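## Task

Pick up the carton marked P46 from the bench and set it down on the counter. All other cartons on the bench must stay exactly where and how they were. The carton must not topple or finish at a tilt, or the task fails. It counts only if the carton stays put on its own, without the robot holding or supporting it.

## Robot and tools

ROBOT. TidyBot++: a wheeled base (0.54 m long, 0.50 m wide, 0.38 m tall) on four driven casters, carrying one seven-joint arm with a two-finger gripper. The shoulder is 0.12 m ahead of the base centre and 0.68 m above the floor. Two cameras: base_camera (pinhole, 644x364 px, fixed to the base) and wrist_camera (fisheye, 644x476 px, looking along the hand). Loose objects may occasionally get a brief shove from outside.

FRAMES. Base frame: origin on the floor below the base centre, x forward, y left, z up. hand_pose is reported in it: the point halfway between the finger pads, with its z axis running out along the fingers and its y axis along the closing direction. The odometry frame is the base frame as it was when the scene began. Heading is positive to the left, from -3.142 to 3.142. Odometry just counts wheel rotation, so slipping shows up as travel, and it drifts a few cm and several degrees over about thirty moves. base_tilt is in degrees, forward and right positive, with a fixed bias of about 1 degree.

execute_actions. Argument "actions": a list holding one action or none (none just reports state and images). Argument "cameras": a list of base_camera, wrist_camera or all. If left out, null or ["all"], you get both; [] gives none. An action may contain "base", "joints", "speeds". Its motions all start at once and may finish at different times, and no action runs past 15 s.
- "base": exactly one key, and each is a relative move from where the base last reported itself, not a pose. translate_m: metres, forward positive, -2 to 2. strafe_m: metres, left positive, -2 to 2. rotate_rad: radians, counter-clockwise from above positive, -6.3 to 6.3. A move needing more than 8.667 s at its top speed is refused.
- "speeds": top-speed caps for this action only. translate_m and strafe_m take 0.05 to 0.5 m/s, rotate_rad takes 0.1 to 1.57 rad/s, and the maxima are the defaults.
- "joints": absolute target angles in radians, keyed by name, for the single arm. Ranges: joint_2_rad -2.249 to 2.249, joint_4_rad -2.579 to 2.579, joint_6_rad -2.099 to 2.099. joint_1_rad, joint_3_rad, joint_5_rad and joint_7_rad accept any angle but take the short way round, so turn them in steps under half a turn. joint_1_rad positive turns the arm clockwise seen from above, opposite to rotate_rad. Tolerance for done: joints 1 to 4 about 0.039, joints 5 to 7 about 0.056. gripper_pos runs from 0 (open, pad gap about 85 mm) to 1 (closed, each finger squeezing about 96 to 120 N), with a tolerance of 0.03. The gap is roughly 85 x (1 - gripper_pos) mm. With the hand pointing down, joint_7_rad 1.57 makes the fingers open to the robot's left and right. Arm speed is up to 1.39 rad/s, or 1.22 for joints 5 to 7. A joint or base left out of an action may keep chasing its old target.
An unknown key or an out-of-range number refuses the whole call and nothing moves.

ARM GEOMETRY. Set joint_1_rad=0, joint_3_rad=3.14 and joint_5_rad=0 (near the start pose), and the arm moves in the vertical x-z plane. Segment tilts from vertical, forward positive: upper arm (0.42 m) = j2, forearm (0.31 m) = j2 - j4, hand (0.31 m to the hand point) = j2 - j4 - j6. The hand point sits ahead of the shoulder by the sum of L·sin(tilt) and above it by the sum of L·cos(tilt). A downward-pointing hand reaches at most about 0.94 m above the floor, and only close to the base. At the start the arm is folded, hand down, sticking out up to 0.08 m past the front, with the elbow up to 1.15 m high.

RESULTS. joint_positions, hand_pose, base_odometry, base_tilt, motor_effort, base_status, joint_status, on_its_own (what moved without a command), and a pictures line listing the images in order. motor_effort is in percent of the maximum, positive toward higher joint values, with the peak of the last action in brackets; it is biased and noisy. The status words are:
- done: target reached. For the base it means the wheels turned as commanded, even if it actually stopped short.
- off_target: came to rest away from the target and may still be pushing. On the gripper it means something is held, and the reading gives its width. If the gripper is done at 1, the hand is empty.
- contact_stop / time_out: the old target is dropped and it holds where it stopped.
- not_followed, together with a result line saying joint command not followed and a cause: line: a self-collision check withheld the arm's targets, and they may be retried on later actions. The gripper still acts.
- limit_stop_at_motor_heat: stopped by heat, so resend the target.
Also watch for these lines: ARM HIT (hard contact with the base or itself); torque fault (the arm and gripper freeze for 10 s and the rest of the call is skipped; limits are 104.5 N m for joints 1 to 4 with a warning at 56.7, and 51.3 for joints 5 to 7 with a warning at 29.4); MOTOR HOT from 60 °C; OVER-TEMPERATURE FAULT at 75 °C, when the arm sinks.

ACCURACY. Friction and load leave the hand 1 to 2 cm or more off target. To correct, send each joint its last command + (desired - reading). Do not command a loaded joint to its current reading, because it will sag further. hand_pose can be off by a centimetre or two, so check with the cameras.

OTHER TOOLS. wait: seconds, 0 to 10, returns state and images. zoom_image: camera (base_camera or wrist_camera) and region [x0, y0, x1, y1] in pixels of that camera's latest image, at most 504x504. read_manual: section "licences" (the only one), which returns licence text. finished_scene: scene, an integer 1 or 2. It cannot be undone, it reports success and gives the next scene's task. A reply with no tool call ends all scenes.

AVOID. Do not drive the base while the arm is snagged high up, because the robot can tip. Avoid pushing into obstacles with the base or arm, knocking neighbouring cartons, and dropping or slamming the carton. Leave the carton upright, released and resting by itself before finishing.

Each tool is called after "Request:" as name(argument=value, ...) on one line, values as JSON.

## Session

Request:
execute_actions(actions=[])

Scene clock: 0.00 s.
base_odometry: x=+0.000 y=+0.000 heading=+0.000 (m, m, rad; odometry frame)
base_tilt: forward=-0.4 right=-1.0 (deg)
base_status: not commanded
joint_positions: joint_1_rad=-0.014 joint_2_rad=-0.365 joint_3_rad=+3.137 joint_4_rad=-2.539 joint_5_rad=+0.027 joint_6_rad=-0.852 joint_7_rad=+1.514 gripper_pos=+0.000
joint_status: not commanded
motor_effort: joint_1_rad=+1 joint_2_rad=-1 joint_3_rad=+0 joint_4_rad=+13 joint_5_rad=+0 joint_6_rad=-1 joint_7_rad=+0 (%)
hand_pose: x=+0.2637 y=-0.0024 z=+0.5875 quat_wxyz=(+0.009, +0.998, -0.011, +0.058) (m; base frame)
pictures: base_camera, wrist_camera
Images, in order (width x height): base_camera 644x364, wrist_camera 644x476.

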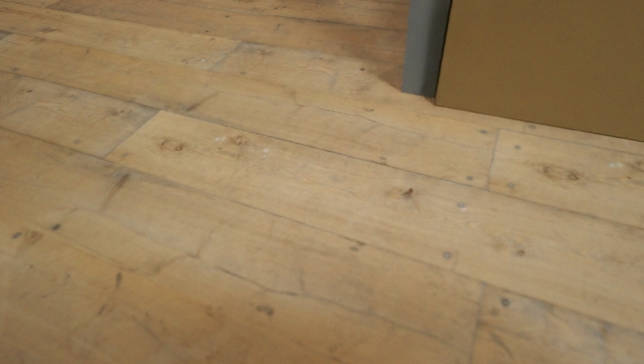

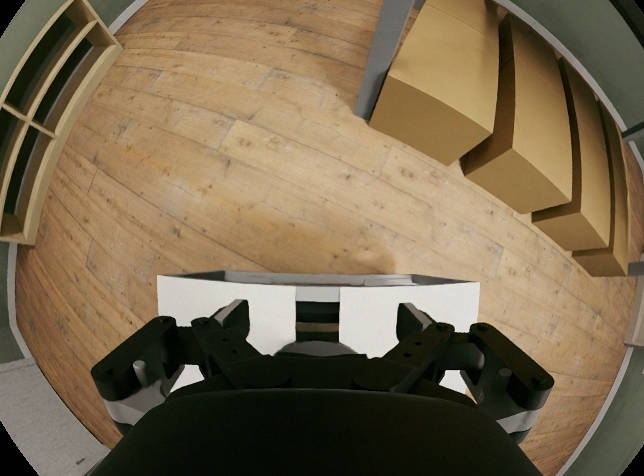

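Request:
execute_actions(actions=[{"joints":{"joint_2_rad":-0.3,"joint_4_rad":-1.5,"joint_6_rad":-0.7,"joint_7_rad":1.57,"joint_1_rad":0.4}}], cameras=["wrist_camera"])

Request:
execute_actions(actions=[{"joints":{"joint_1_rad":2.2}}], cameras=["wrist_camera"])

Request:
execute_actions(actions=[{"joints":{"joint_1_rad":-1.9}}], cameras=["wrist_camera"])

Scene clock: 10.80 s.
base_odometry: x=+0.000 y=+0.000 heading=+0.000 (m, m, rad; odometry frame)
base_tilt: forward=-0.3 right=-1.0 (deg)
base_status: not commanded
joint_positions: joint_1_rad=+0.375 joint_2_rad=-0.331 joint_3_rad=+3.137 joint_4_rad=-1.520 joint_5_rad=+0.027 joint_6_rad=-0.726 joint_7_rad=+1.525 gripper_pos=+0.000
joint_status: all done
motor_effort: joint_1_rad=+1(0) joint_2_rad=-10(10) joint_3_rad=+1(1) joint_4_rad=+23(24) joint_5_rad=+0(0) joint_6_rad=+9(9) joint_7_rad=+0(1) (%)
hand_pose: x=+0.5355 y=-0.1655 z=+1.0916 quat_wxyz=(+0.107, +0.801, -0.165, +0.566) (m; base frame)
pictures: wrist_camera
Images, in order (width x height): wrist_camera 644x476.

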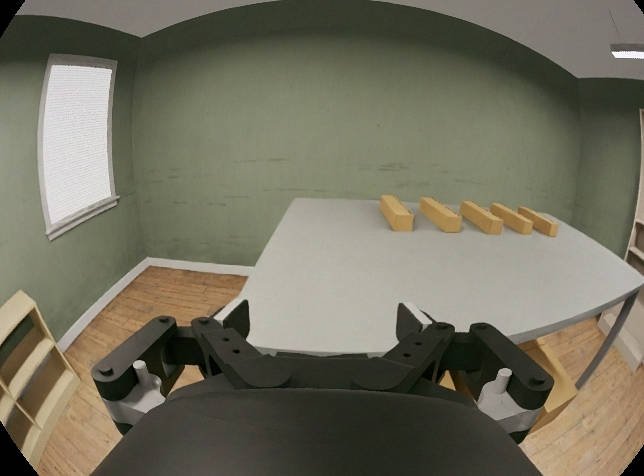

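Scene clock: 13.77 s.
base_odometry: x=+0.000 y=+0.000 heading=+0.000 (m, m, rad; odometry frame)
base_tilt: forward=-0.4 right=-1.0 (deg)
base_status: not commanded
joint_positions: joint_1_rad=+2.177 joint_2_rad=-0.325 joint_3_rad=+3.137 joint_4_rad=-1.520 joint_5_rad=+0.027 joint_6_rad=-0.726 joint_7_rad=+1.525 gripper_pos=+0.000
joint_status: all done
motor_effort: joint_1_rad=+0(1) joint_2_rad=-10(11) joint_3_rad=+1(1) joint_4_rad=+23(23) joint_5_rad=+0(0) joint_6_rad=+9(9) joint_7_rad=+0(0) (%)
hand_pose: x=-0.1388 y=-0.3692 z=+1.0893 quat_wxyz=(+0.508, +0.368, -0.732, +0.266) (m; base frame)
pictures: wrist_camera
Images, in order (width x height): wrist_camera 644x476.

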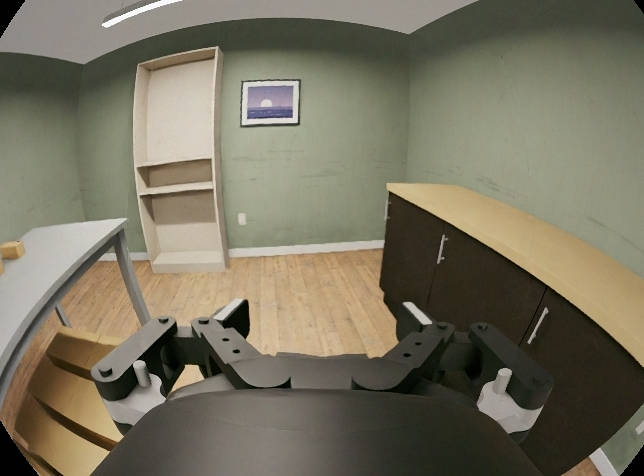

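Scene clock: 17.00 s.
base_odometry: x=+0.000 y=+0.000 heading=+0.000 (m, m, rad; odometry frame)
base_tilt: forward=-0.4 right=-1.1 (deg)
base_status: not commanded
joint_positions: joint_1_rad=+4.360 joint_2_rad=-0.325 joint_3_rad=+3.137 joint_4_rad=-1.520 joint_5_rad=+0.027 joint_6_rad=-0.726 joint_7_rad=+1.525 gripper_pos=+0.000
joint_status: all done
motor_effort: joint_1_rad=+0(1) joint_2_rad=-10(11) joint_3_rad=+1(1) joint_4_rad=+23(23) joint_5_rad=+0(0) joint_6_rad=+9(9) joint_7_rad=+0(0) (%)
hand_pose: x=-0.0350 y=+0.4234 z=+1.0890 quat_wxyz=(+0.470, -0.480, -0.664, -0.328) (m; base frame)
pictures: wrist_camera
Images, in order (width x height): wrist_camera 644x476.

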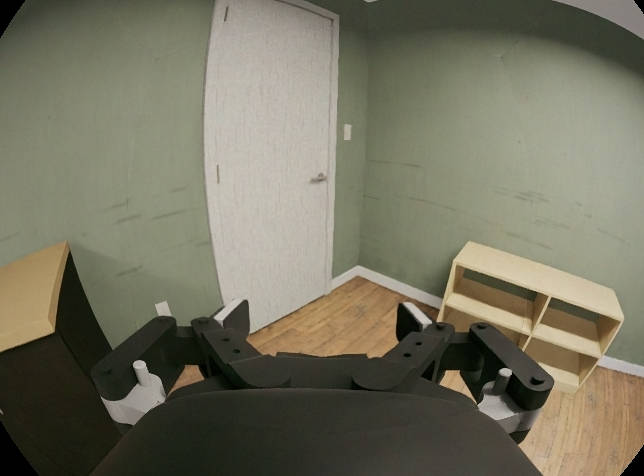

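Request:
execute_actions(actions=[{"base":{"rotate_rad":1.24},"joints":{"joint_1_rad":1.57,"joint_6_rad":-1.1}}])

Scene clock: 33.27 s.
base_odometry: x=+0.000 y=+0.000 heading=+1.239 (m, m, rad; odometry frame)
base_tilt: forward=-0.4 right=-1.1 (deg)
base_status: done
joint_positions: joint_1_rad=+1.593 joint_2_rad=-0.314 joint_3_rad=+3.137 joint_4_rad=-1.520 joint_5_rad=+0.027 joint_6_rad=-1.071 joint_7_rad=+1.525 gripper_pos=+0.000
joint_status: all done
motor_effort: joint_1_rad=+1(1) joint_2_rad=-9(13) joint_3_rad=+1(1) joint_4_rad=+22(23) joint_5_rad=+0(0) joint_6_rad=+7(9) joint_7_rad=+0(0) (%)
hand_pose: x=+0.1064 y=-0.4002 z=+0.9921 quat_wxyz=(+0.302, +0.622, -0.661, +0.290) (m; base frame)
pictures: base_camera, wrist_camera
Images, in order (width x height): base_camera 644x364, wrist_camera 644x476.

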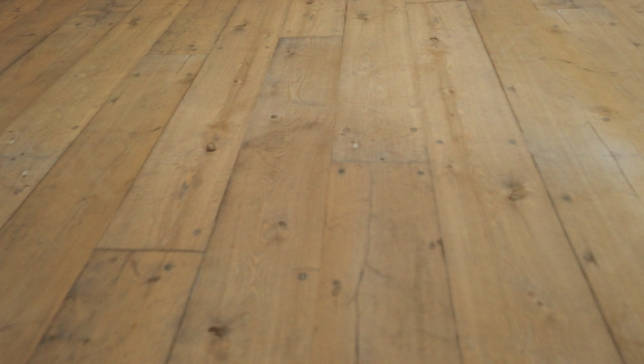

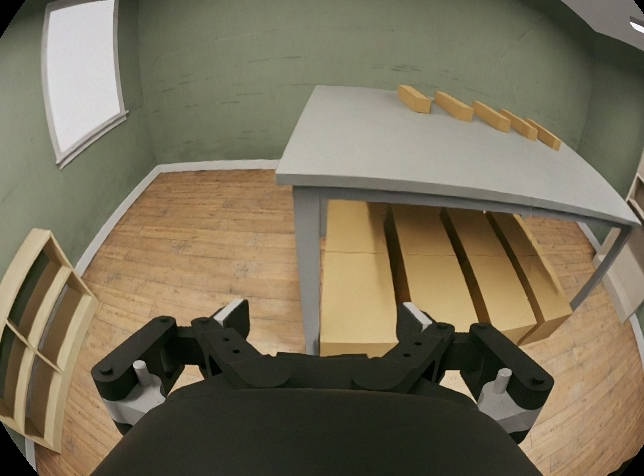

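Request:
execute_actions(actions=[{"base":{"rotate_rad":-0.08}}], cameras=[])

Request:
execute_actions(actions=[{"base":{"translate_m":0.7}}], cameras=["base_camera"])

Request:
execute_actions(actions=[{"base":{"strafe_m":-1.8}}])

Scene clock: 43.43 s.
base_odometry: x=+0.000 y=+0.000 heading=+1.160 (m, m, rad; odometry frame)
base_tilt: forward=-0.4 right=-1.0 (deg)
base_status: done
joint_positions: joint_1_rad=+1.591 joint_2_rad=-0.314 joint_3_rad=+3.137 joint_4_rad=-1.520 joint_5_rad=+0.027 joint_6_rad=-1.072 joint_7_rad=+1.525 gripper_pos=+0.000
joint_status: not commanded
motor_effort: joint_1_rad=-1(1) joint_2_rad=-9(11) joint_3_rad=+0(2) joint_4_rad=+22(22) joint_5_rad=+0(1) joint_6_rad=+7(7) joint_7_rad=+0(0) (%)
hand_pose: x=+0.1072 y=-0.4001 z=+0.9921 quat_wxyz=(+0.302, +0.623, -0.661, +0.291) (m; base frame)
pictures: none
No camera images: the call's "cameras" was empty. Leave "cameras" out to get every camera's image.

Scene clock: 46.20 s.
base_odometry: x=+0.279 y=+0.642 heading=+1.160 (m, m, rad; odometry frame)
base_tilt: forward=-0.3 right=-1.1 (deg)
base_status: done
joint_positions: joint_1_rad=+1.590 joint_2_rad=-0.314 joint_3_rad=+3.137 joint_4_rad=-1.520 joint_5_rad=+0.027 joint_6_rad=-1.073 joint_7_rad=+1.525 gripper_pos=+0.000
joint_status: not commanded
motor_effort: joint_1_rad=-1(1) joint_2_rad=-9(10) joint_3_rad=+0(2) joint_4_rad=+22(22) joint_5_rad=+0(1) joint_6_rad=+7(7) joint_7_rad=-1(0) (%)
hand_pose: x=+0.1075 y=-0.3999 z=+0.9918 quat_wxyz=(+0.301, +0.624, -0.661, +0.290) (m; base frame)
pictures: base_camera
Images, in order (width x height): base_camera 644x364.

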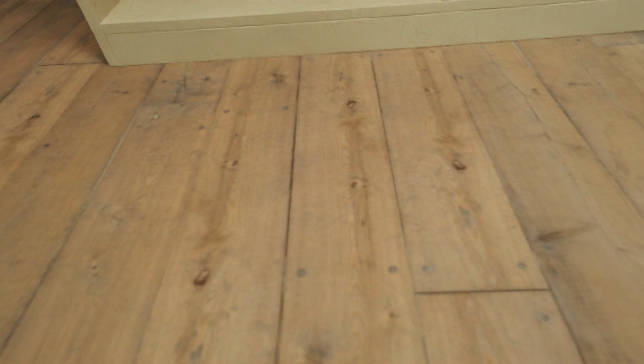

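Scene clock: 51.17 s.
base_odometry: x=+1.930 y=-0.074 heading=+1.161 (m, m, rad; odometry frame)
base_tilt: forward=-0.4 right=-1.0 (deg)
base_status: done
joint_positions: joint_1_rad=+1.590 joint_2_rad=-0.310 joint_3_rad=+3.137 joint_4_rad=-1.519 joint_5_rad=+0.027 joint_6_rad=-1.077 joint_7_rad=+1.525 gripper_pos=+0.000
joint_status: not commanded
motor_effort: joint_1_rad=+0(0) joint_2_rad=-11(13) joint_3_rad=+0(1) joint_4_rad=+22(23) joint_5_rad=+0(0) joint_6_rad=+7(8) joint_7_rad=+0(0) (%)
hand_pose: x=+0.1075 y=-0.4004 z=+0.9898 quat_wxyz=(+0.299, +0.625, -0.662, +0.288) (m; base frame)
pictures: base_camera, wrist_camera
Images, in order (width x height): base_camera 644x364, wrist_camera 644x476.

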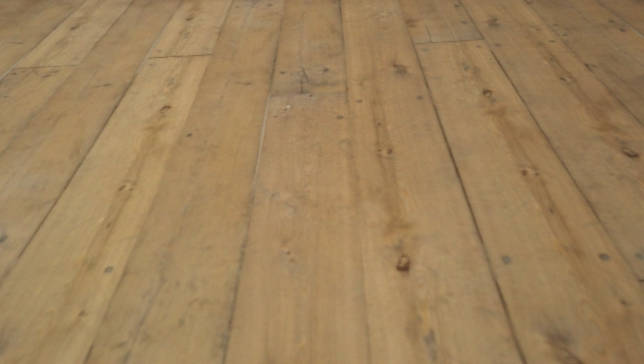

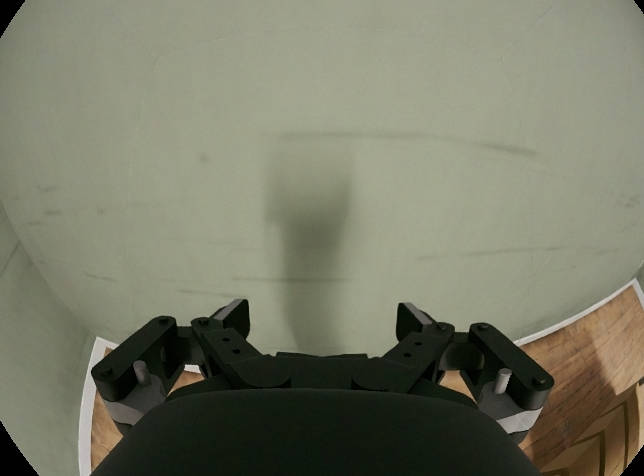

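Request:
execute_actions(actions=[{"joints":{"joint_1_rad":2.6}}], cameras=["wrist_camera"])

Scene clock: 58.63 s.
base_odometry: x=+1.930 y=-0.074 heading=+1.161 (m, m, rad; odometry frame)
base_tilt: forward=-0.4 right=-1.1 (deg)
base_status: not commanded
joint_positions: joint_1_rad=+2.577 joint_2_rad=-0.310 joint_3_rad=+3.137 joint_4_rad=-1.519 joint_5_rad=+0.027 joint_6_rad=-1.077 joint_7_rad=+1.525 gripper_pos=+0.000
joint_status: all done
motor_effort: joint_1_rad=+1(1) joint_2_rad=-9(10) joint_3_rad=+0(1) joint_4_rad=+22(22) joint_5_rad=+0(1) joint_6_rad=+7(7) joint_7_rad=+1(0) (%)
hand_pose: x=-0.2213 y=-0.2112 z=+0.9898 quat_wxyz=(+0.400, +0.237, -0.878, +0.112) (m; base frame)
pictures: wrist_camera
Images, in order (width x height): wrist_camera 644x476.

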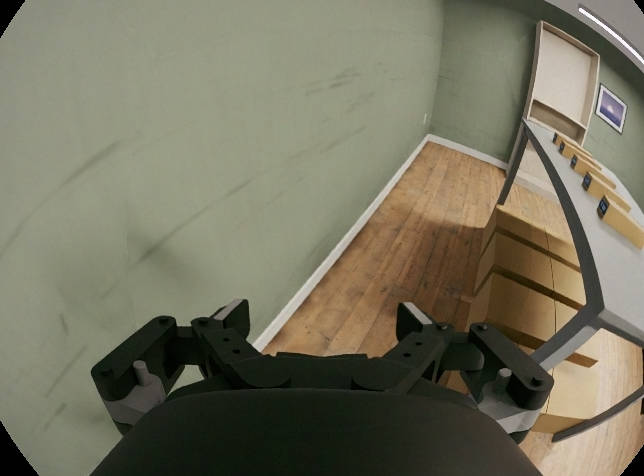

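Request:
execute_actions(actions=[{"base":{"strafe_m":-0.32},"joints":{"joint_1_rad":4.0}}], cameras=[])

Request:
execute_actions(actions=[{"base":{"translate_m":-1.2},"joints":{"joint_1_rad":4.71,"joint_6_rad":-0.95}}])

Scene clock: 67.40 s.
base_odometry: x=+2.224 y=-0.202 heading=+1.161 (m, m, rad; odometry frame)
base_tilt: forward=-0.4 right=-1.0 (deg)
base_status: done
joint_positions: joint_1_rad=+3.977 joint_2_rad=-0.310 joint_3_rad=+3.136 joint_4_rad=-1.519 joint_5_rad=+0.027 joint_6_rad=-1.077 joint_7_rad=+1.526 gripper_pos=+0.000
joint_status: all done
motor_effort: joint_1_rad=+0(1) joint_2_rad=-9(12) joint_3_rad=+1(3) joint_4_rad=+22(23) joint_5_rad=+0(1) joint_6_rad=+7(8) joint_7_rad=+0(0) (%)
hand_pose: x=-0.1471 y=+0.2993 z=+0.9897 quat_wxyz=(+0.378, -0.385, -0.824, -0.172) (m; base frame)
pictures: none
No camera images: the call's "cameras" was empty. Leave "cameras" out to get every camera's image.

Scene clock: 71.17 s.
base_odometry: x=+1.746 y=-1.303 heading=+1.161 (m, m, rad; odometry frame)
base_tilt: forward=-0.3 right=-1.0 (deg)
base_status: done
joint_positions: joint_1_rad=+4.687 joint_2_rad=-0.310 joint_3_rad=+3.136 joint_4_rad=-1.519 joint_5_rad=+0.027 joint_6_rad=-0.977 joint_7_rad=+1.526 gripper_pos=+0.000
joint_status: all done
motor_effort: joint_1_rad=+0(0) joint_2_rad=-10(10) joint_3_rad=+0(2) joint_4_rad=+22(22) joint_5_rad=+0(1) joint_6_rad=+8(8) joint_7_rad=+0(0) (%)
hand_pose: x=+0.1113 y=+0.4196 z=+1.0142 quat_wxyz=(+0.328, -0.631, -0.625, -0.323) (m; base frame)
pictures: base_camera, wrist_camera
Images, in order (width x height): base_camera 644x364, wrist_camera 644x476.

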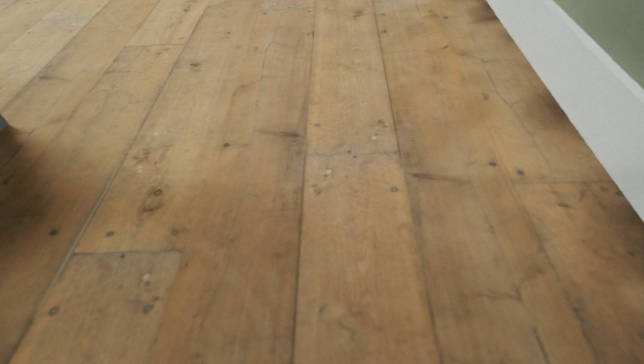

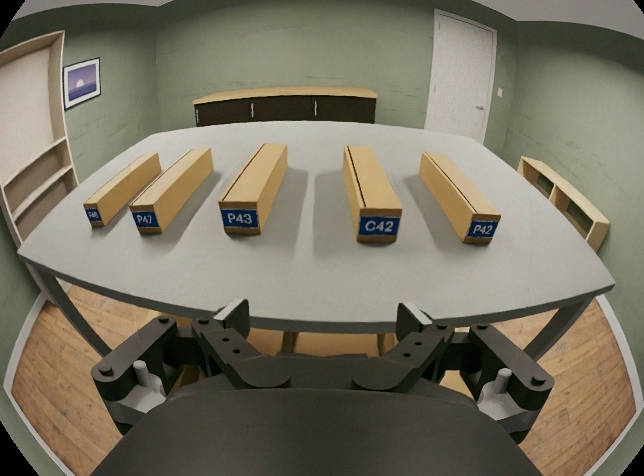

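Request:
execute_actions(actions=[{"base":{"translate_m":-0.56}}])

Scene clock: 80.77 s.
base_odometry: x=+1.523 y=-1.816 heading=+1.161 (m, m, rad; odometry frame)
base_tilt: forward=-0.4 right=-1.1 (deg)
base_status: done
joint_positions: joint_1_rad=+4.689 joint_2_rad=-0.310 joint_3_rad=+3.136 joint_4_rad=-1.519 joint_5_rad=+0.027 joint_6_rad=-0.976 joint_7_rad=+1.526 gripper_pos=+0.000
joint_status: not commanded
motor_effort: joint_1_rad=+0(1) joint_2_rad=-10(10) joint_3_rad=+1(2) joint_4_rad=+22(22) joint_5_rad=+0(1) joint_6_rad=+8(8) joint_7_rad=+0(0) (%)
hand_pose: x=+0.1118 y=+0.4197 z=+1.0144 quat_wxyz=(+0.328, -0.631, -0.624, -0.323) (m; base frame)
pictures: base_camera, wrist_camera
Images, in order (width x height): base_camera 644x364, wrist_camera 644x476.

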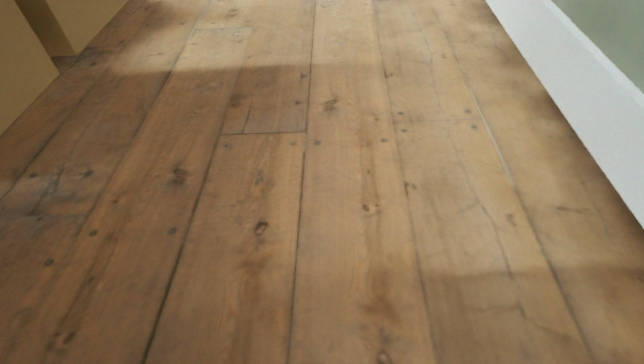

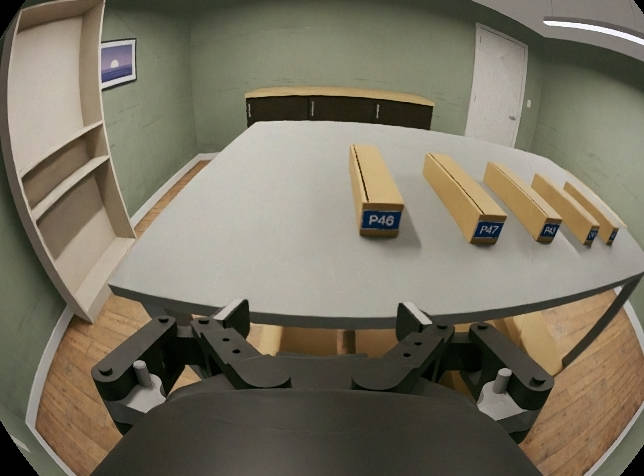

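Request:
execute_actions(actions=[{"base":{"translate_m":0.075},"joints":{"joint_4_rad":-0.438,"joint_6_rad":-1.74,"joint_1_rad":4.735,"joint_7_rad":1.6}}], cameras=[])

Request:
execute_actions(actions=[{"base":{"strafe_m":0.15},"joints":{"joint_2_rad":0.38}}])

Scene clock: 91.40 s.
base_odometry: x=+1.553 y=-1.748 heading=+1.160 (m, m, rad; odometry frame)
base_tilt: forward=-0.4 right=-1.0 (deg)
base_status: done
joint_positions: joint_1_rad=+4.708 joint_2_rad=-0.310 joint_3_rad=+3.136 joint_4_rad=-0.459 joint_5_rad=+0.027 joint_6_rad=-1.713 joint_7_rad=+1.555 gripper_pos=+0.000
joint_status: all done
motor_effort: joint_1_rad=+0(0) joint_2_rad=+4(11) joint_3_rad=+0(3) joint_4_rad=+9(23) joint_5_rad=+0(1) joint_6_rad=+9(10) joint_7_rad=+0(0) (%)
hand_pose: x=+0.1230 y=+0.2162 z=+1.3042 quat_wxyz=(+0.420, -0.575, -0.559, -0.424) (m; base frame)
pictures: none
No camera images: the call's "cameras" was empty. Leave "cameras" out to get every camera's image.

Scene clock: 93.33 s.
base_odometry: x=+1.415 y=-1.688 heading=+1.161 (m, m, rad; odometry frame)
base_tilt: forward=-0.4 right=-1.1 (deg)
base_status: done
joint_positions: joint_1_rad=+4.709 joint_2_rad=+0.371 joint_3_rad=+3.136 joint_4_rad=-0.447 joint_5_rad=+0.027 joint_6_rad=-1.713 joint_7_rad=+1.555 gripper_pos=+0.000
joint_status: all done
motor_effort: joint_1_rad=+0(1) joint_2_rad=-31(36) joint_3_rad=+0(1) joint_4_rad=+17(19) joint_5_rad=+0(0) joint_6_rad=+6(9) joint_7_rad=+1(0) (%)
hand_pose: x=+0.1219 y=+0.5603 z=+1.0339 quat_wxyz=(+0.207, -0.681, -0.668, -0.218) (m; base frame)
pictures: base_camera, wrist_camera
Images, in order (width x height): base_camera 644x364, wrist_camera 644x476.

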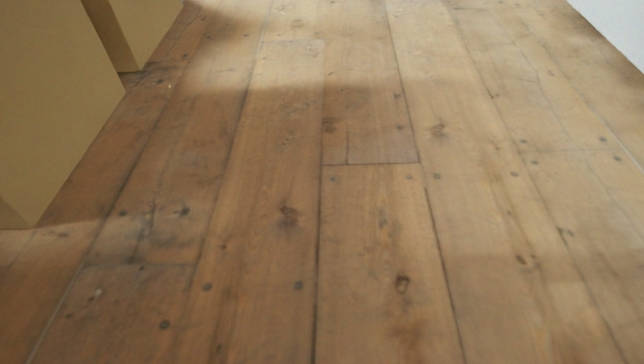

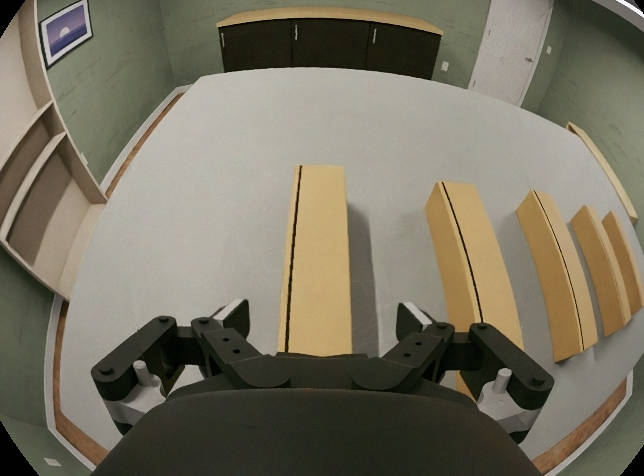

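Request:
execute_actions(actions=[{"base":{"translate_m":-0.01},"joints":{"joint_2_rad":0.41,"joint_4_rad":-0.69,"joint_6_rad":-1.51}}], cameras=["wrist_camera"])

Scene clock: 99.50 s.
base_odometry: x=+1.411 y=-1.697 heading=+1.160 (m, m, rad; odometry frame)
base_tilt: forward=-0.3 right=-1.1 (deg)
base_status: done
joint_positions: joint_1_rad=+4.715 joint_2_rad=+0.394 joint_3_rad=+3.136 joint_4_rad=-0.671 joint_5_rad=+0.027 joint_6_rad=-1.537 joint_7_rad=+1.555 gripper_pos=+0.000
joint_status: all done
motor_effort: joint_1_rad=-1(2) joint_2_rad=-35(36) joint_3_rad=+0(2) joint_4_rad=+20(21) joint_5_rad=+0(1) joint_6_rad=+5(6) joint_7_rad=+1(0) (%)
hand_pose: x=+0.1254 y=+0.5964 z=+0.9555 quat_wxyz=(+0.181, -0.688, -0.675, -0.195) (m; base frame)
pictures: wrist_camera
Images, in order (width x height): wrist_camera 644x476.

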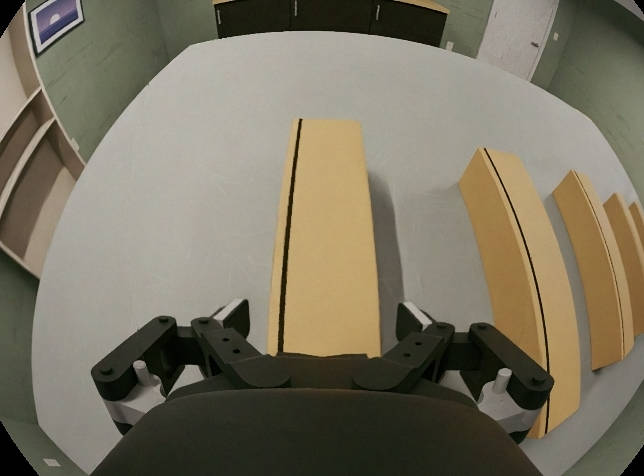

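Request:
execute_actions(actions=[{"joints":{"joint_2_rad":0.42,"joint_4_rad":-0.745,"joint_6_rad":-1.46}}], cameras=["wrist_camera"])

Scene clock: 109.97 s.
base_odometry: x=+1.411 y=-1.697 heading=+1.160 (m, m, rad; odometry frame)
base_tilt: forward=-0.3 right=-1.1 (deg)
base_status: not commanded
joint_positions: joint_1_rad=+4.715 joint_2_rad=+0.401 joint_3_rad=+3.136 joint_4_rad=-0.724 joint_5_rad=+0.027 joint_6_rad=-1.487 joint_7_rad=+1.555 gripper_pos=+0.000
joint_status: all done
motor_effort: joint_1_rad=+0(0) joint_2_rad=-35(36) joint_3_rad=+0(0) joint_4_rad=+20(20) joint_5_rad=+0(0) joint_6_rad=+5(5) joint_7_rad=+1(0) (%)
hand_pose: x=+0.1253 y=+0.6051 z=+0.9361 quat_wxyz=(+0.178, -0.689, -0.676, -0.192) (m; base frame)
pictures: wrist_camera
Images, in order (width x height): wrist_camera 644x476.

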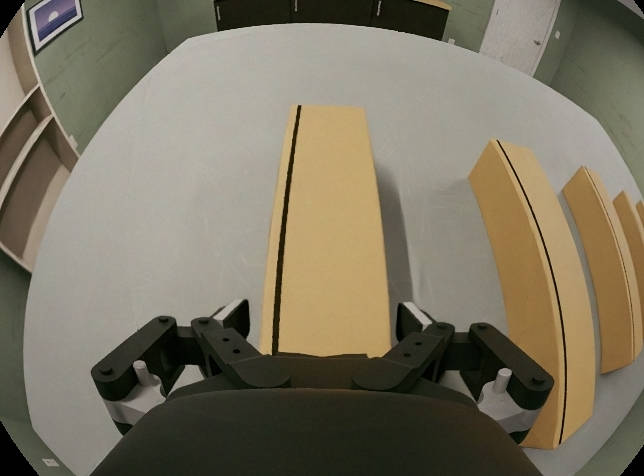

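Request:
execute_actions(actions=[{"joints":{"gripper_pos":1.0}}], cameras=["wrist_camera"])

Request:
execute_actions(actions=[{"joints":{"joint_2_rad":0.2}}], cameras=["wrist_camera"])

Scene clock: 116.27 s.
base_odometry: x=+1.411 y=-1.697 heading=+1.160 (m, m, rad; odometry frame)
base_tilt: forward=-0.4 right=-1.1 (deg)
base_status: not commanded
joint_positions: joint_1_rad=+4.715 joint_2_rad=+0.401 joint_3_rad=+3.136 joint_4_rad=-0.724 joint_5_rad=+0.027 joint_6_rad=-1.485 joint_7_rad=+1.555 gripper_pos=+0.346
joint_status: gripper_pos off_target (ended at +0.346, target +1.000)
motor_effort: joint_1_rad=+0(1) joint_2_rad=-33(35) joint_3_rad=+0(1) joint_4_rad=+18(20) joint_5_rad=+0(1) joint_6_rad=+5(6) joint_7_rad=+0(1) (%)
hand_pose: x=+0.1253 y=+0.6056 z=+0.9370 quat_wxyz=(+0.179, -0.689, -0.676, -0.193) (m; base frame)
pictures: wrist_camera
Images, in order (width x height): wrist_camera 644x476.

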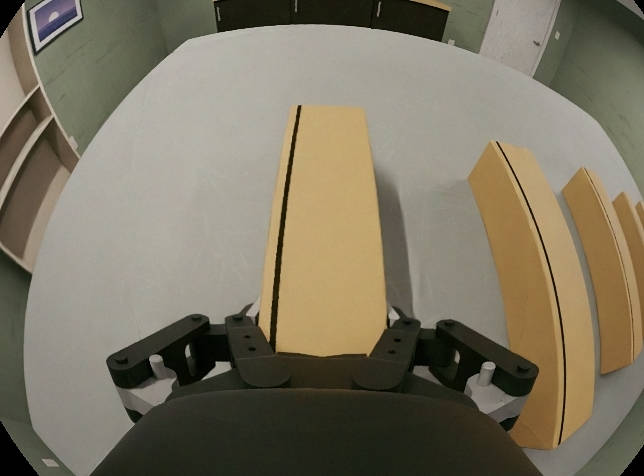

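Scene clock: 117.57 s.
base_odometry: x=+1.411 y=-1.697 heading=+1.160 (m, m, rad; odometry frame)
base_tilt: forward=-0.3 right=-1.1 (deg)
base_status: not commanded
joint_positions: joint_1_rad=+4.715 joint_2_rad=+0.199 joint_3_rad=+3.136 joint_4_rad=-0.734 joint_5_rad=+0.027 joint_6_rad=-1.485 joint_7_rad=+1.555 gripper_pos=+0.346
joint_status: all done
motor_effort: joint_1_rad=-1(0) joint_2_rad=-25(40) joint_3_rad=+0(0) joint_4_rad=+19(22) joint_5_rad=+0(0) joint_6_rad=+7(7) joint_7_rad=+1(0) (%)
hand_pose: x=+0.1251 y=+0.5420 z=+1.0483 quat_wxyz=(+0.244, -0.668, -0.654, -0.257) (m; base frame)
pictures: wrist_camera
Images, in order (width x height): wrist_camera 644x476.

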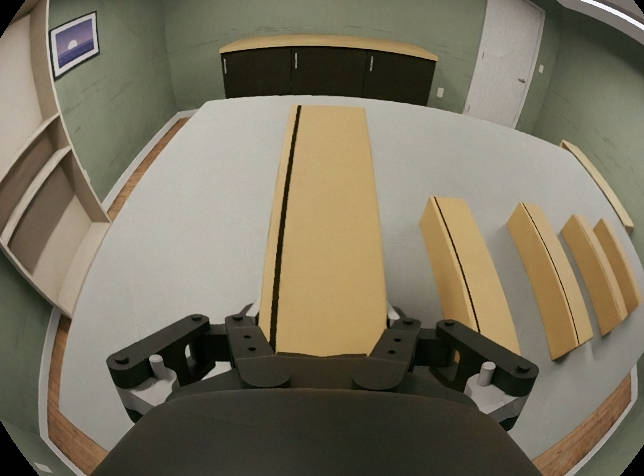

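Request:
execute_actions(actions=[{"base":{"translate_m":-0.7},"joints":{"joint_2_rad":-0.2,"joint_4_rad":-1.2,"joint_6_rad":-1.5}}])

Scene clock: 123.93 s.
base_odometry: x=+1.131 y=-2.339 heading=+1.160 (m, m, rad; odometry frame)
base_tilt: forward=-0.3 right=-1.0 (deg)
base_status: done
joint_positions: joint_1_rad=+4.719 joint_2_rad=-0.186 joint_3_rad=+3.136 joint_4_rad=-1.176 joint_5_rad=+0.027 joint_6_rad=-1.485 joint_7_rad=+1.556 gripper_pos=+0.346
joint_status: all done
motor_effort: joint_1_rad=+0(3) joint_2_rad=-12(29) joint_3_rad=+0(2) joint_4_rad=+19(20) joint_5_rad=+0(1) joint_6_rad=+6(7) joint_7_rad=+0(1) (%)
hand_pose: x=+0.1263 y=+0.3774 z=+1.0232 quat_wxyz=(+0.223, -0.676, -0.660, -0.239) (m; base frame)
pictures: base_camera, wrist_camera
Images, in order (width x height): base_camera 644x364, wrist_camera 644x476.

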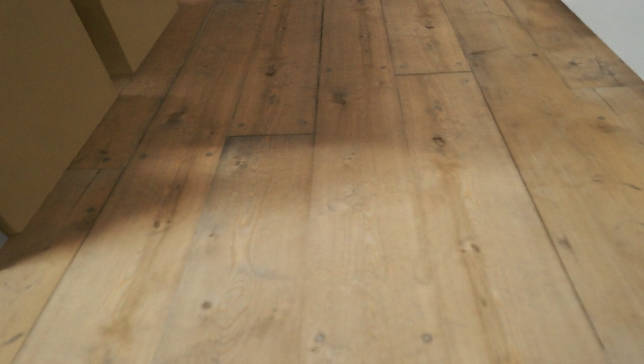

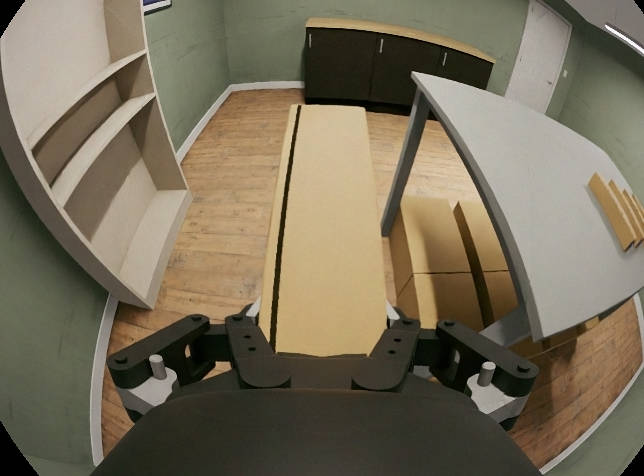

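Request:
execute_actions(actions=[{"base":{"strafe_m":2.0},"joints":{"joint_6_rad":-1.3}}])

Scene clock: 133.10 s.
base_odometry: x=-0.703 y=-1.542 heading=+1.161 (m, m, rad; odometry frame)
base_tilt: forward=-0.3 right=-1.1 (deg)
base_status: done
joint_positions: joint_1_rad=+4.719 joint_2_rad=-0.190 joint_3_rad=+3.136 joint_4_rad=-1.182 joint_5_rad=+0.027 joint_6_rad=-1.315 joint_7_rad=+1.556 gripper_pos=+0.346
joint_status: all done
motor_effort: joint_1_rad=-1(1) joint_2_rad=-13(17) joint_3_rad=+0(1) joint_4_rad=+21(22) joint_5_rad=+0(1) joint_6_rad=+8(9) joint_7_rad=+0(1) (%)
hand_pose: x=+0.1261 y=+0.4141 z=+1.0581 quat_wxyz=(+0.279, -0.653, -0.639, -0.294) (m; base frame)
pictures: base_camera, wrist_camera
Images, in order (width x height): base_camera 644x364, wrist_camera 644x476.

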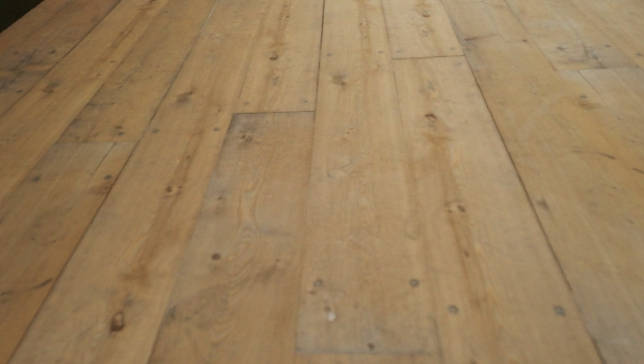

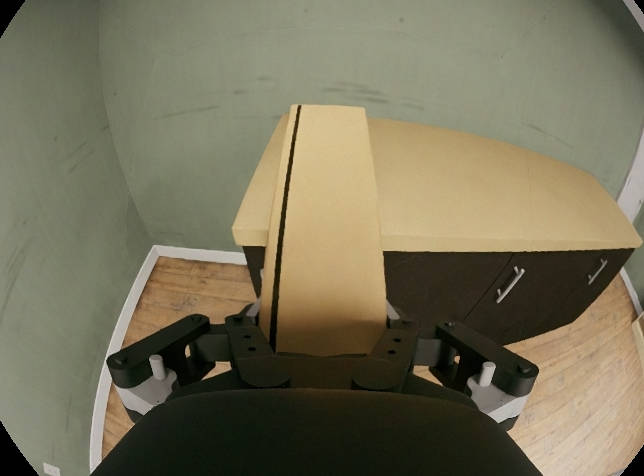

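Request:
execute_actions(actions=[{"base":{"translate_m":0.45},"joints":{"joint_4_rad":-0.585,"joint_6_rad":-1.58,"joint_2_rad":0.0}}], cameras=[])

Request:
execute_actions(actions=[{"base":{"strafe_m":0.29}}])

Scene clock: 139.10 s.
base_odometry: x=-0.524 y=-1.129 heading=+1.161 (m, m, rad; odometry frame)
base_tilt: forward=-0.4 right=-1.1 (deg)
base_status: done
joint_positions: joint_1_rad=+4.720 joint_2_rad=-0.028 joint_3_rad=+3.136 joint_4_rad=-0.610 joint_5_rad=+0.027 joint_6_rad=-1.554 joint_7_rad=+1.556 gripper_pos=+0.346
joint_status: all done
motor_effort: joint_1_rad=+0(1) joint_2_rad=-14(14) joint_3_rad=+0(2) joint_4_rad=+15(22) joint_5_rad=+0(1) joint_6_rad=+8(8) joint_7_rad=+0(0) (%)
hand_pose: x=+0.1270 y=+0.4239 z=+1.1982 quat_wxyz=(+0.334, -0.629, -0.610, -0.347) (m; base frame)
pictures: none
No camera images: the call's "cameras" was empty. Leave "cameras" out to get every camera's image.

Scene clock: 141.00 s.
base_odometry: x=-0.790 y=-1.013 heading=+1.161 (m, m, rad; odometry frame)
base_tilt: forward=-0.3 right=-1.0 (deg)
base_status: done
joint_positions: joint_1_rad=+4.720 joint_2_rad=-0.002 joint_3_rad=+3.136 joint_4_rad=-0.608 joint_5_rad=+0.027 joint_6_rad=-1.557 joint_7_rad=+1.556 gripper_pos=+0.346
joint_status: not commanded
motor_effort: joint_1_rad=-1(0) joint_2_rad=-16(20) joint_3_rad=+0(0) joint_4_rad=+16(17) joint_5_rad=+0(0) joint_6_rad=+8(9) joint_7_rad=-1(0) (%)
hand_pose: x=+0.1271 y=+0.4366 z=+1.1873 quat_wxyz=(+0.326, -0.634, -0.614, -0.339) (m; base frame)
pictures: base_camera, wrist_camera
Images, in order (width x height): base_camera 644x364, wrist_camera 644x476.

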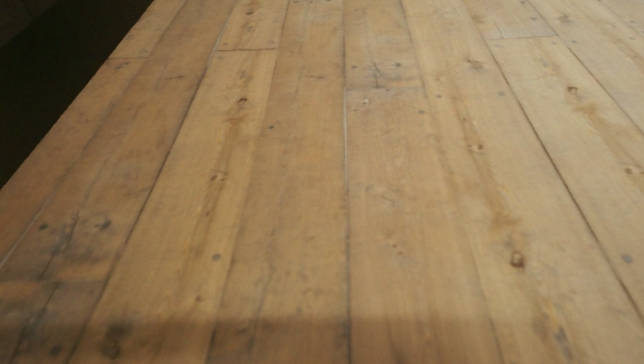

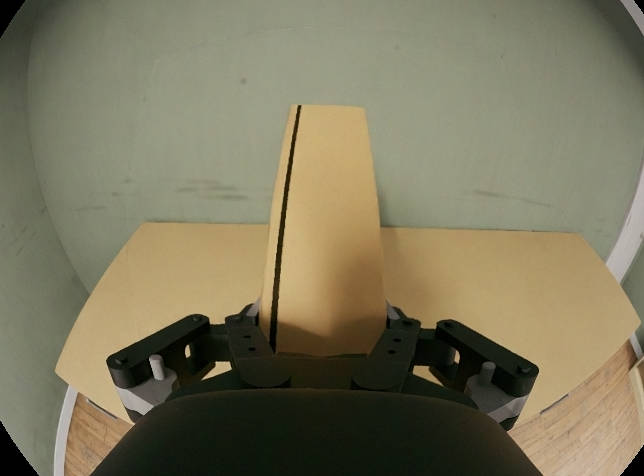

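Request:
execute_actions(actions=[{"joints":{"joint_2_rad":0.45}}], cameras=[])

Request:
execute_actions(actions=[{"joints":{"joint_2_rad":0.5,"joint_4_rad":-0.66,"joint_6_rad":-1.50}}], cameras=["wrist_camera"])

Scene clock: 147.27 s.
base_odometry: x=-0.790 y=-1.013 heading=+1.161 (m, m, rad; odometry frame)
base_tilt: forward=-0.3 right=-1.1 (deg)
base_status: not commanded
joint_positions: joint_1_rad=+4.720 joint_2_rad=+0.459 joint_3_rad=+3.136 joint_4_rad=-0.601 joint_5_rad=+0.027 joint_6_rad=-1.557 joint_7_rad=+1.556 gripper_pos=+0.346
joint_status: all done
motor_effort: joint_1_rad=+0(0) joint_2_rad=-37(42) joint_3_rad=+0(0) joint_4_rad=+20(22) joint_5_rad=+0(0) joint_6_rad=+5(9) joint_7_rad=+0(0) (%)
hand_pose: x=+0.1285 y=+0.6166 z=+0.9433 quat_wxyz=(+0.176, -0.692, -0.674, -0.191) (m; base frame)
pictures: none
No camera images: the call's "cameras" was empty. Leave "cameras" out to get every camera's image.

Scene clock: 148.10 s.
base_odometry: x=-0.790 y=-1.013 heading=+1.161 (m, m, rad; odometry frame)
base_tilt: forward=-0.4 right=-1.1 (deg)
base_status: not commanded
joint_positions: joint_1_rad=+4.720 joint_2_rad=+0.464 joint_3_rad=+3.136 joint_4_rad=-0.631 joint_5_rad=+0.027 joint_6_rad=-1.521 joint_7_rad=+1.556 gripper_pos=+0.347
joint_status: all done
motor_effort: joint_1_rad=+0(1) joint_2_rad=-35(39) joint_3_rad=+0(0) joint_4_rad=+18(19) joint_5_rad=+0(0) joint_6_rad=+4(6) joint_7_rad=+1(1) (%)
hand_pose: x=+0.1285 y=+0.6240 z=+0.9328 quat_wxyz=(+0.176, -0.691, -0.674, -0.191) (m; base frame)
pictures: wrist_camera
Images, in order (width x height): wrist_camera 644x476.

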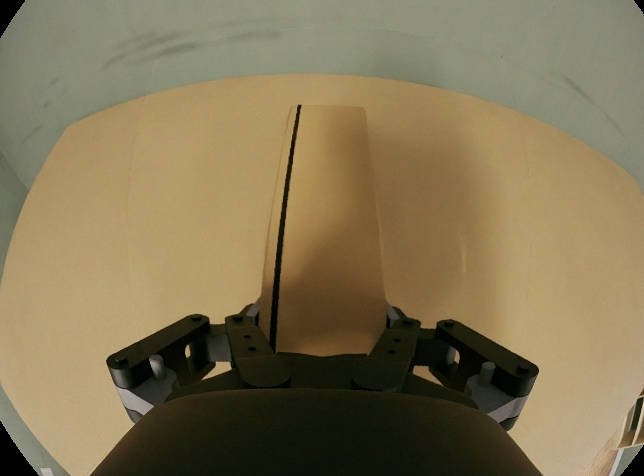

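Same contact height as before; release.

Request:
execute_actions(actions=[{"joints":{"gripper_pos":0.0,"joint_2_rad":0.47,"joint_4_rad":-0.635}}], cameras=["wrist_camera"])

Request:
execute_actions(actions=[{"joints":{"joint_2_rad":0.1}}], cameras=["wrist_camera"])

Scene clock: 154.47 s.
base_odometry: x=-0.790 y=-1.013 heading=+1.161 (m, m, rad; odometry frame)
base_tilt: forward=-0.4 right=-1.1 (deg)
base_status: not commanded
joint_positions: joint_1_rad=+4.720 joint_2_rad=+0.464 joint_3_rad=+3.136 joint_4_rad=-0.631 joint_5_rad=+0.027 joint_6_rad=-1.521 joint_7_rad=+1.556 gripper_pos=+0.000
joint_status: all done
motor_effort: joint_1_rad=+0(0) joint_2_rad=-37(37) joint_3_rad=+0(0) joint_4_rad=+20(20) joint_5_rad=+0(0) joint_6_rad=+5(5) joint_7_rad=+1(1) (%)
hand_pose: x=+0.1285 y=+0.6240 z=+0.9329 quat_wxyz=(+0.176, -0.691, -0.674, -0.191) (m; base frame)
pictures: wrist_camera
Images, in order (width x height): wrist_camera 644x476.

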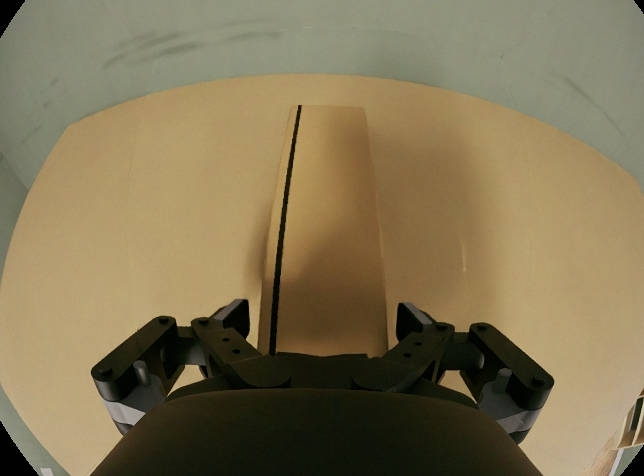

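Scene clock: 156.17 s.
base_odometry: x=-0.790 y=-1.013 heading=+1.161 (m, m, rad; odometry frame)
base_tilt: forward=-0.4 right=-1.1 (deg)
base_status: not commanded
joint_positions: joint_1_rad=+4.720 joint_2_rad=+0.093 joint_3_rad=+3.136 joint_4_rad=-0.631 joint_5_rad=+0.027 joint_6_rad=-1.521 joint_7_rad=+1.556 gripper_pos=+0.000
joint_status: all done
motor_effort: joint_1_rad=+0(1) joint_2_rad=-21(41) joint_3_rad=+0(0) joint_4_rad=+17(21) joint_5_rad=+0(0) joint_6_rad=+7(8) joint_7_rad=+0(0) (%)
hand_pose: x=+0.1275 y=+0.4905 z=+1.1421 quat_wxyz=(+0.300, -0.646, -0.628, -0.313) (m; base frame)
pictures: wrist_camera
Images, in order (width x height): wrist_camera 644x476.

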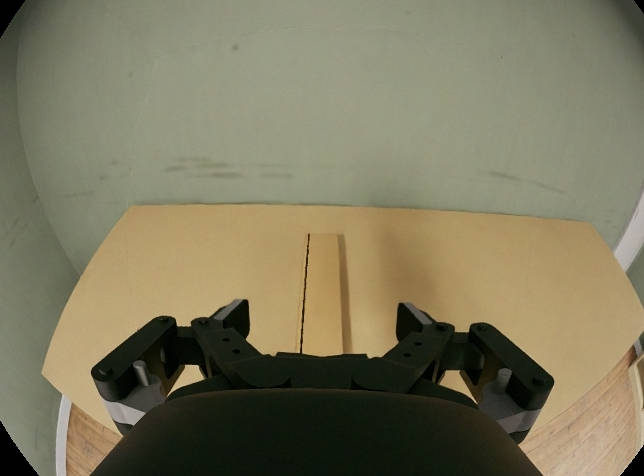

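Request:
finished_scene(scene=2)

The scene is finished: the task was done.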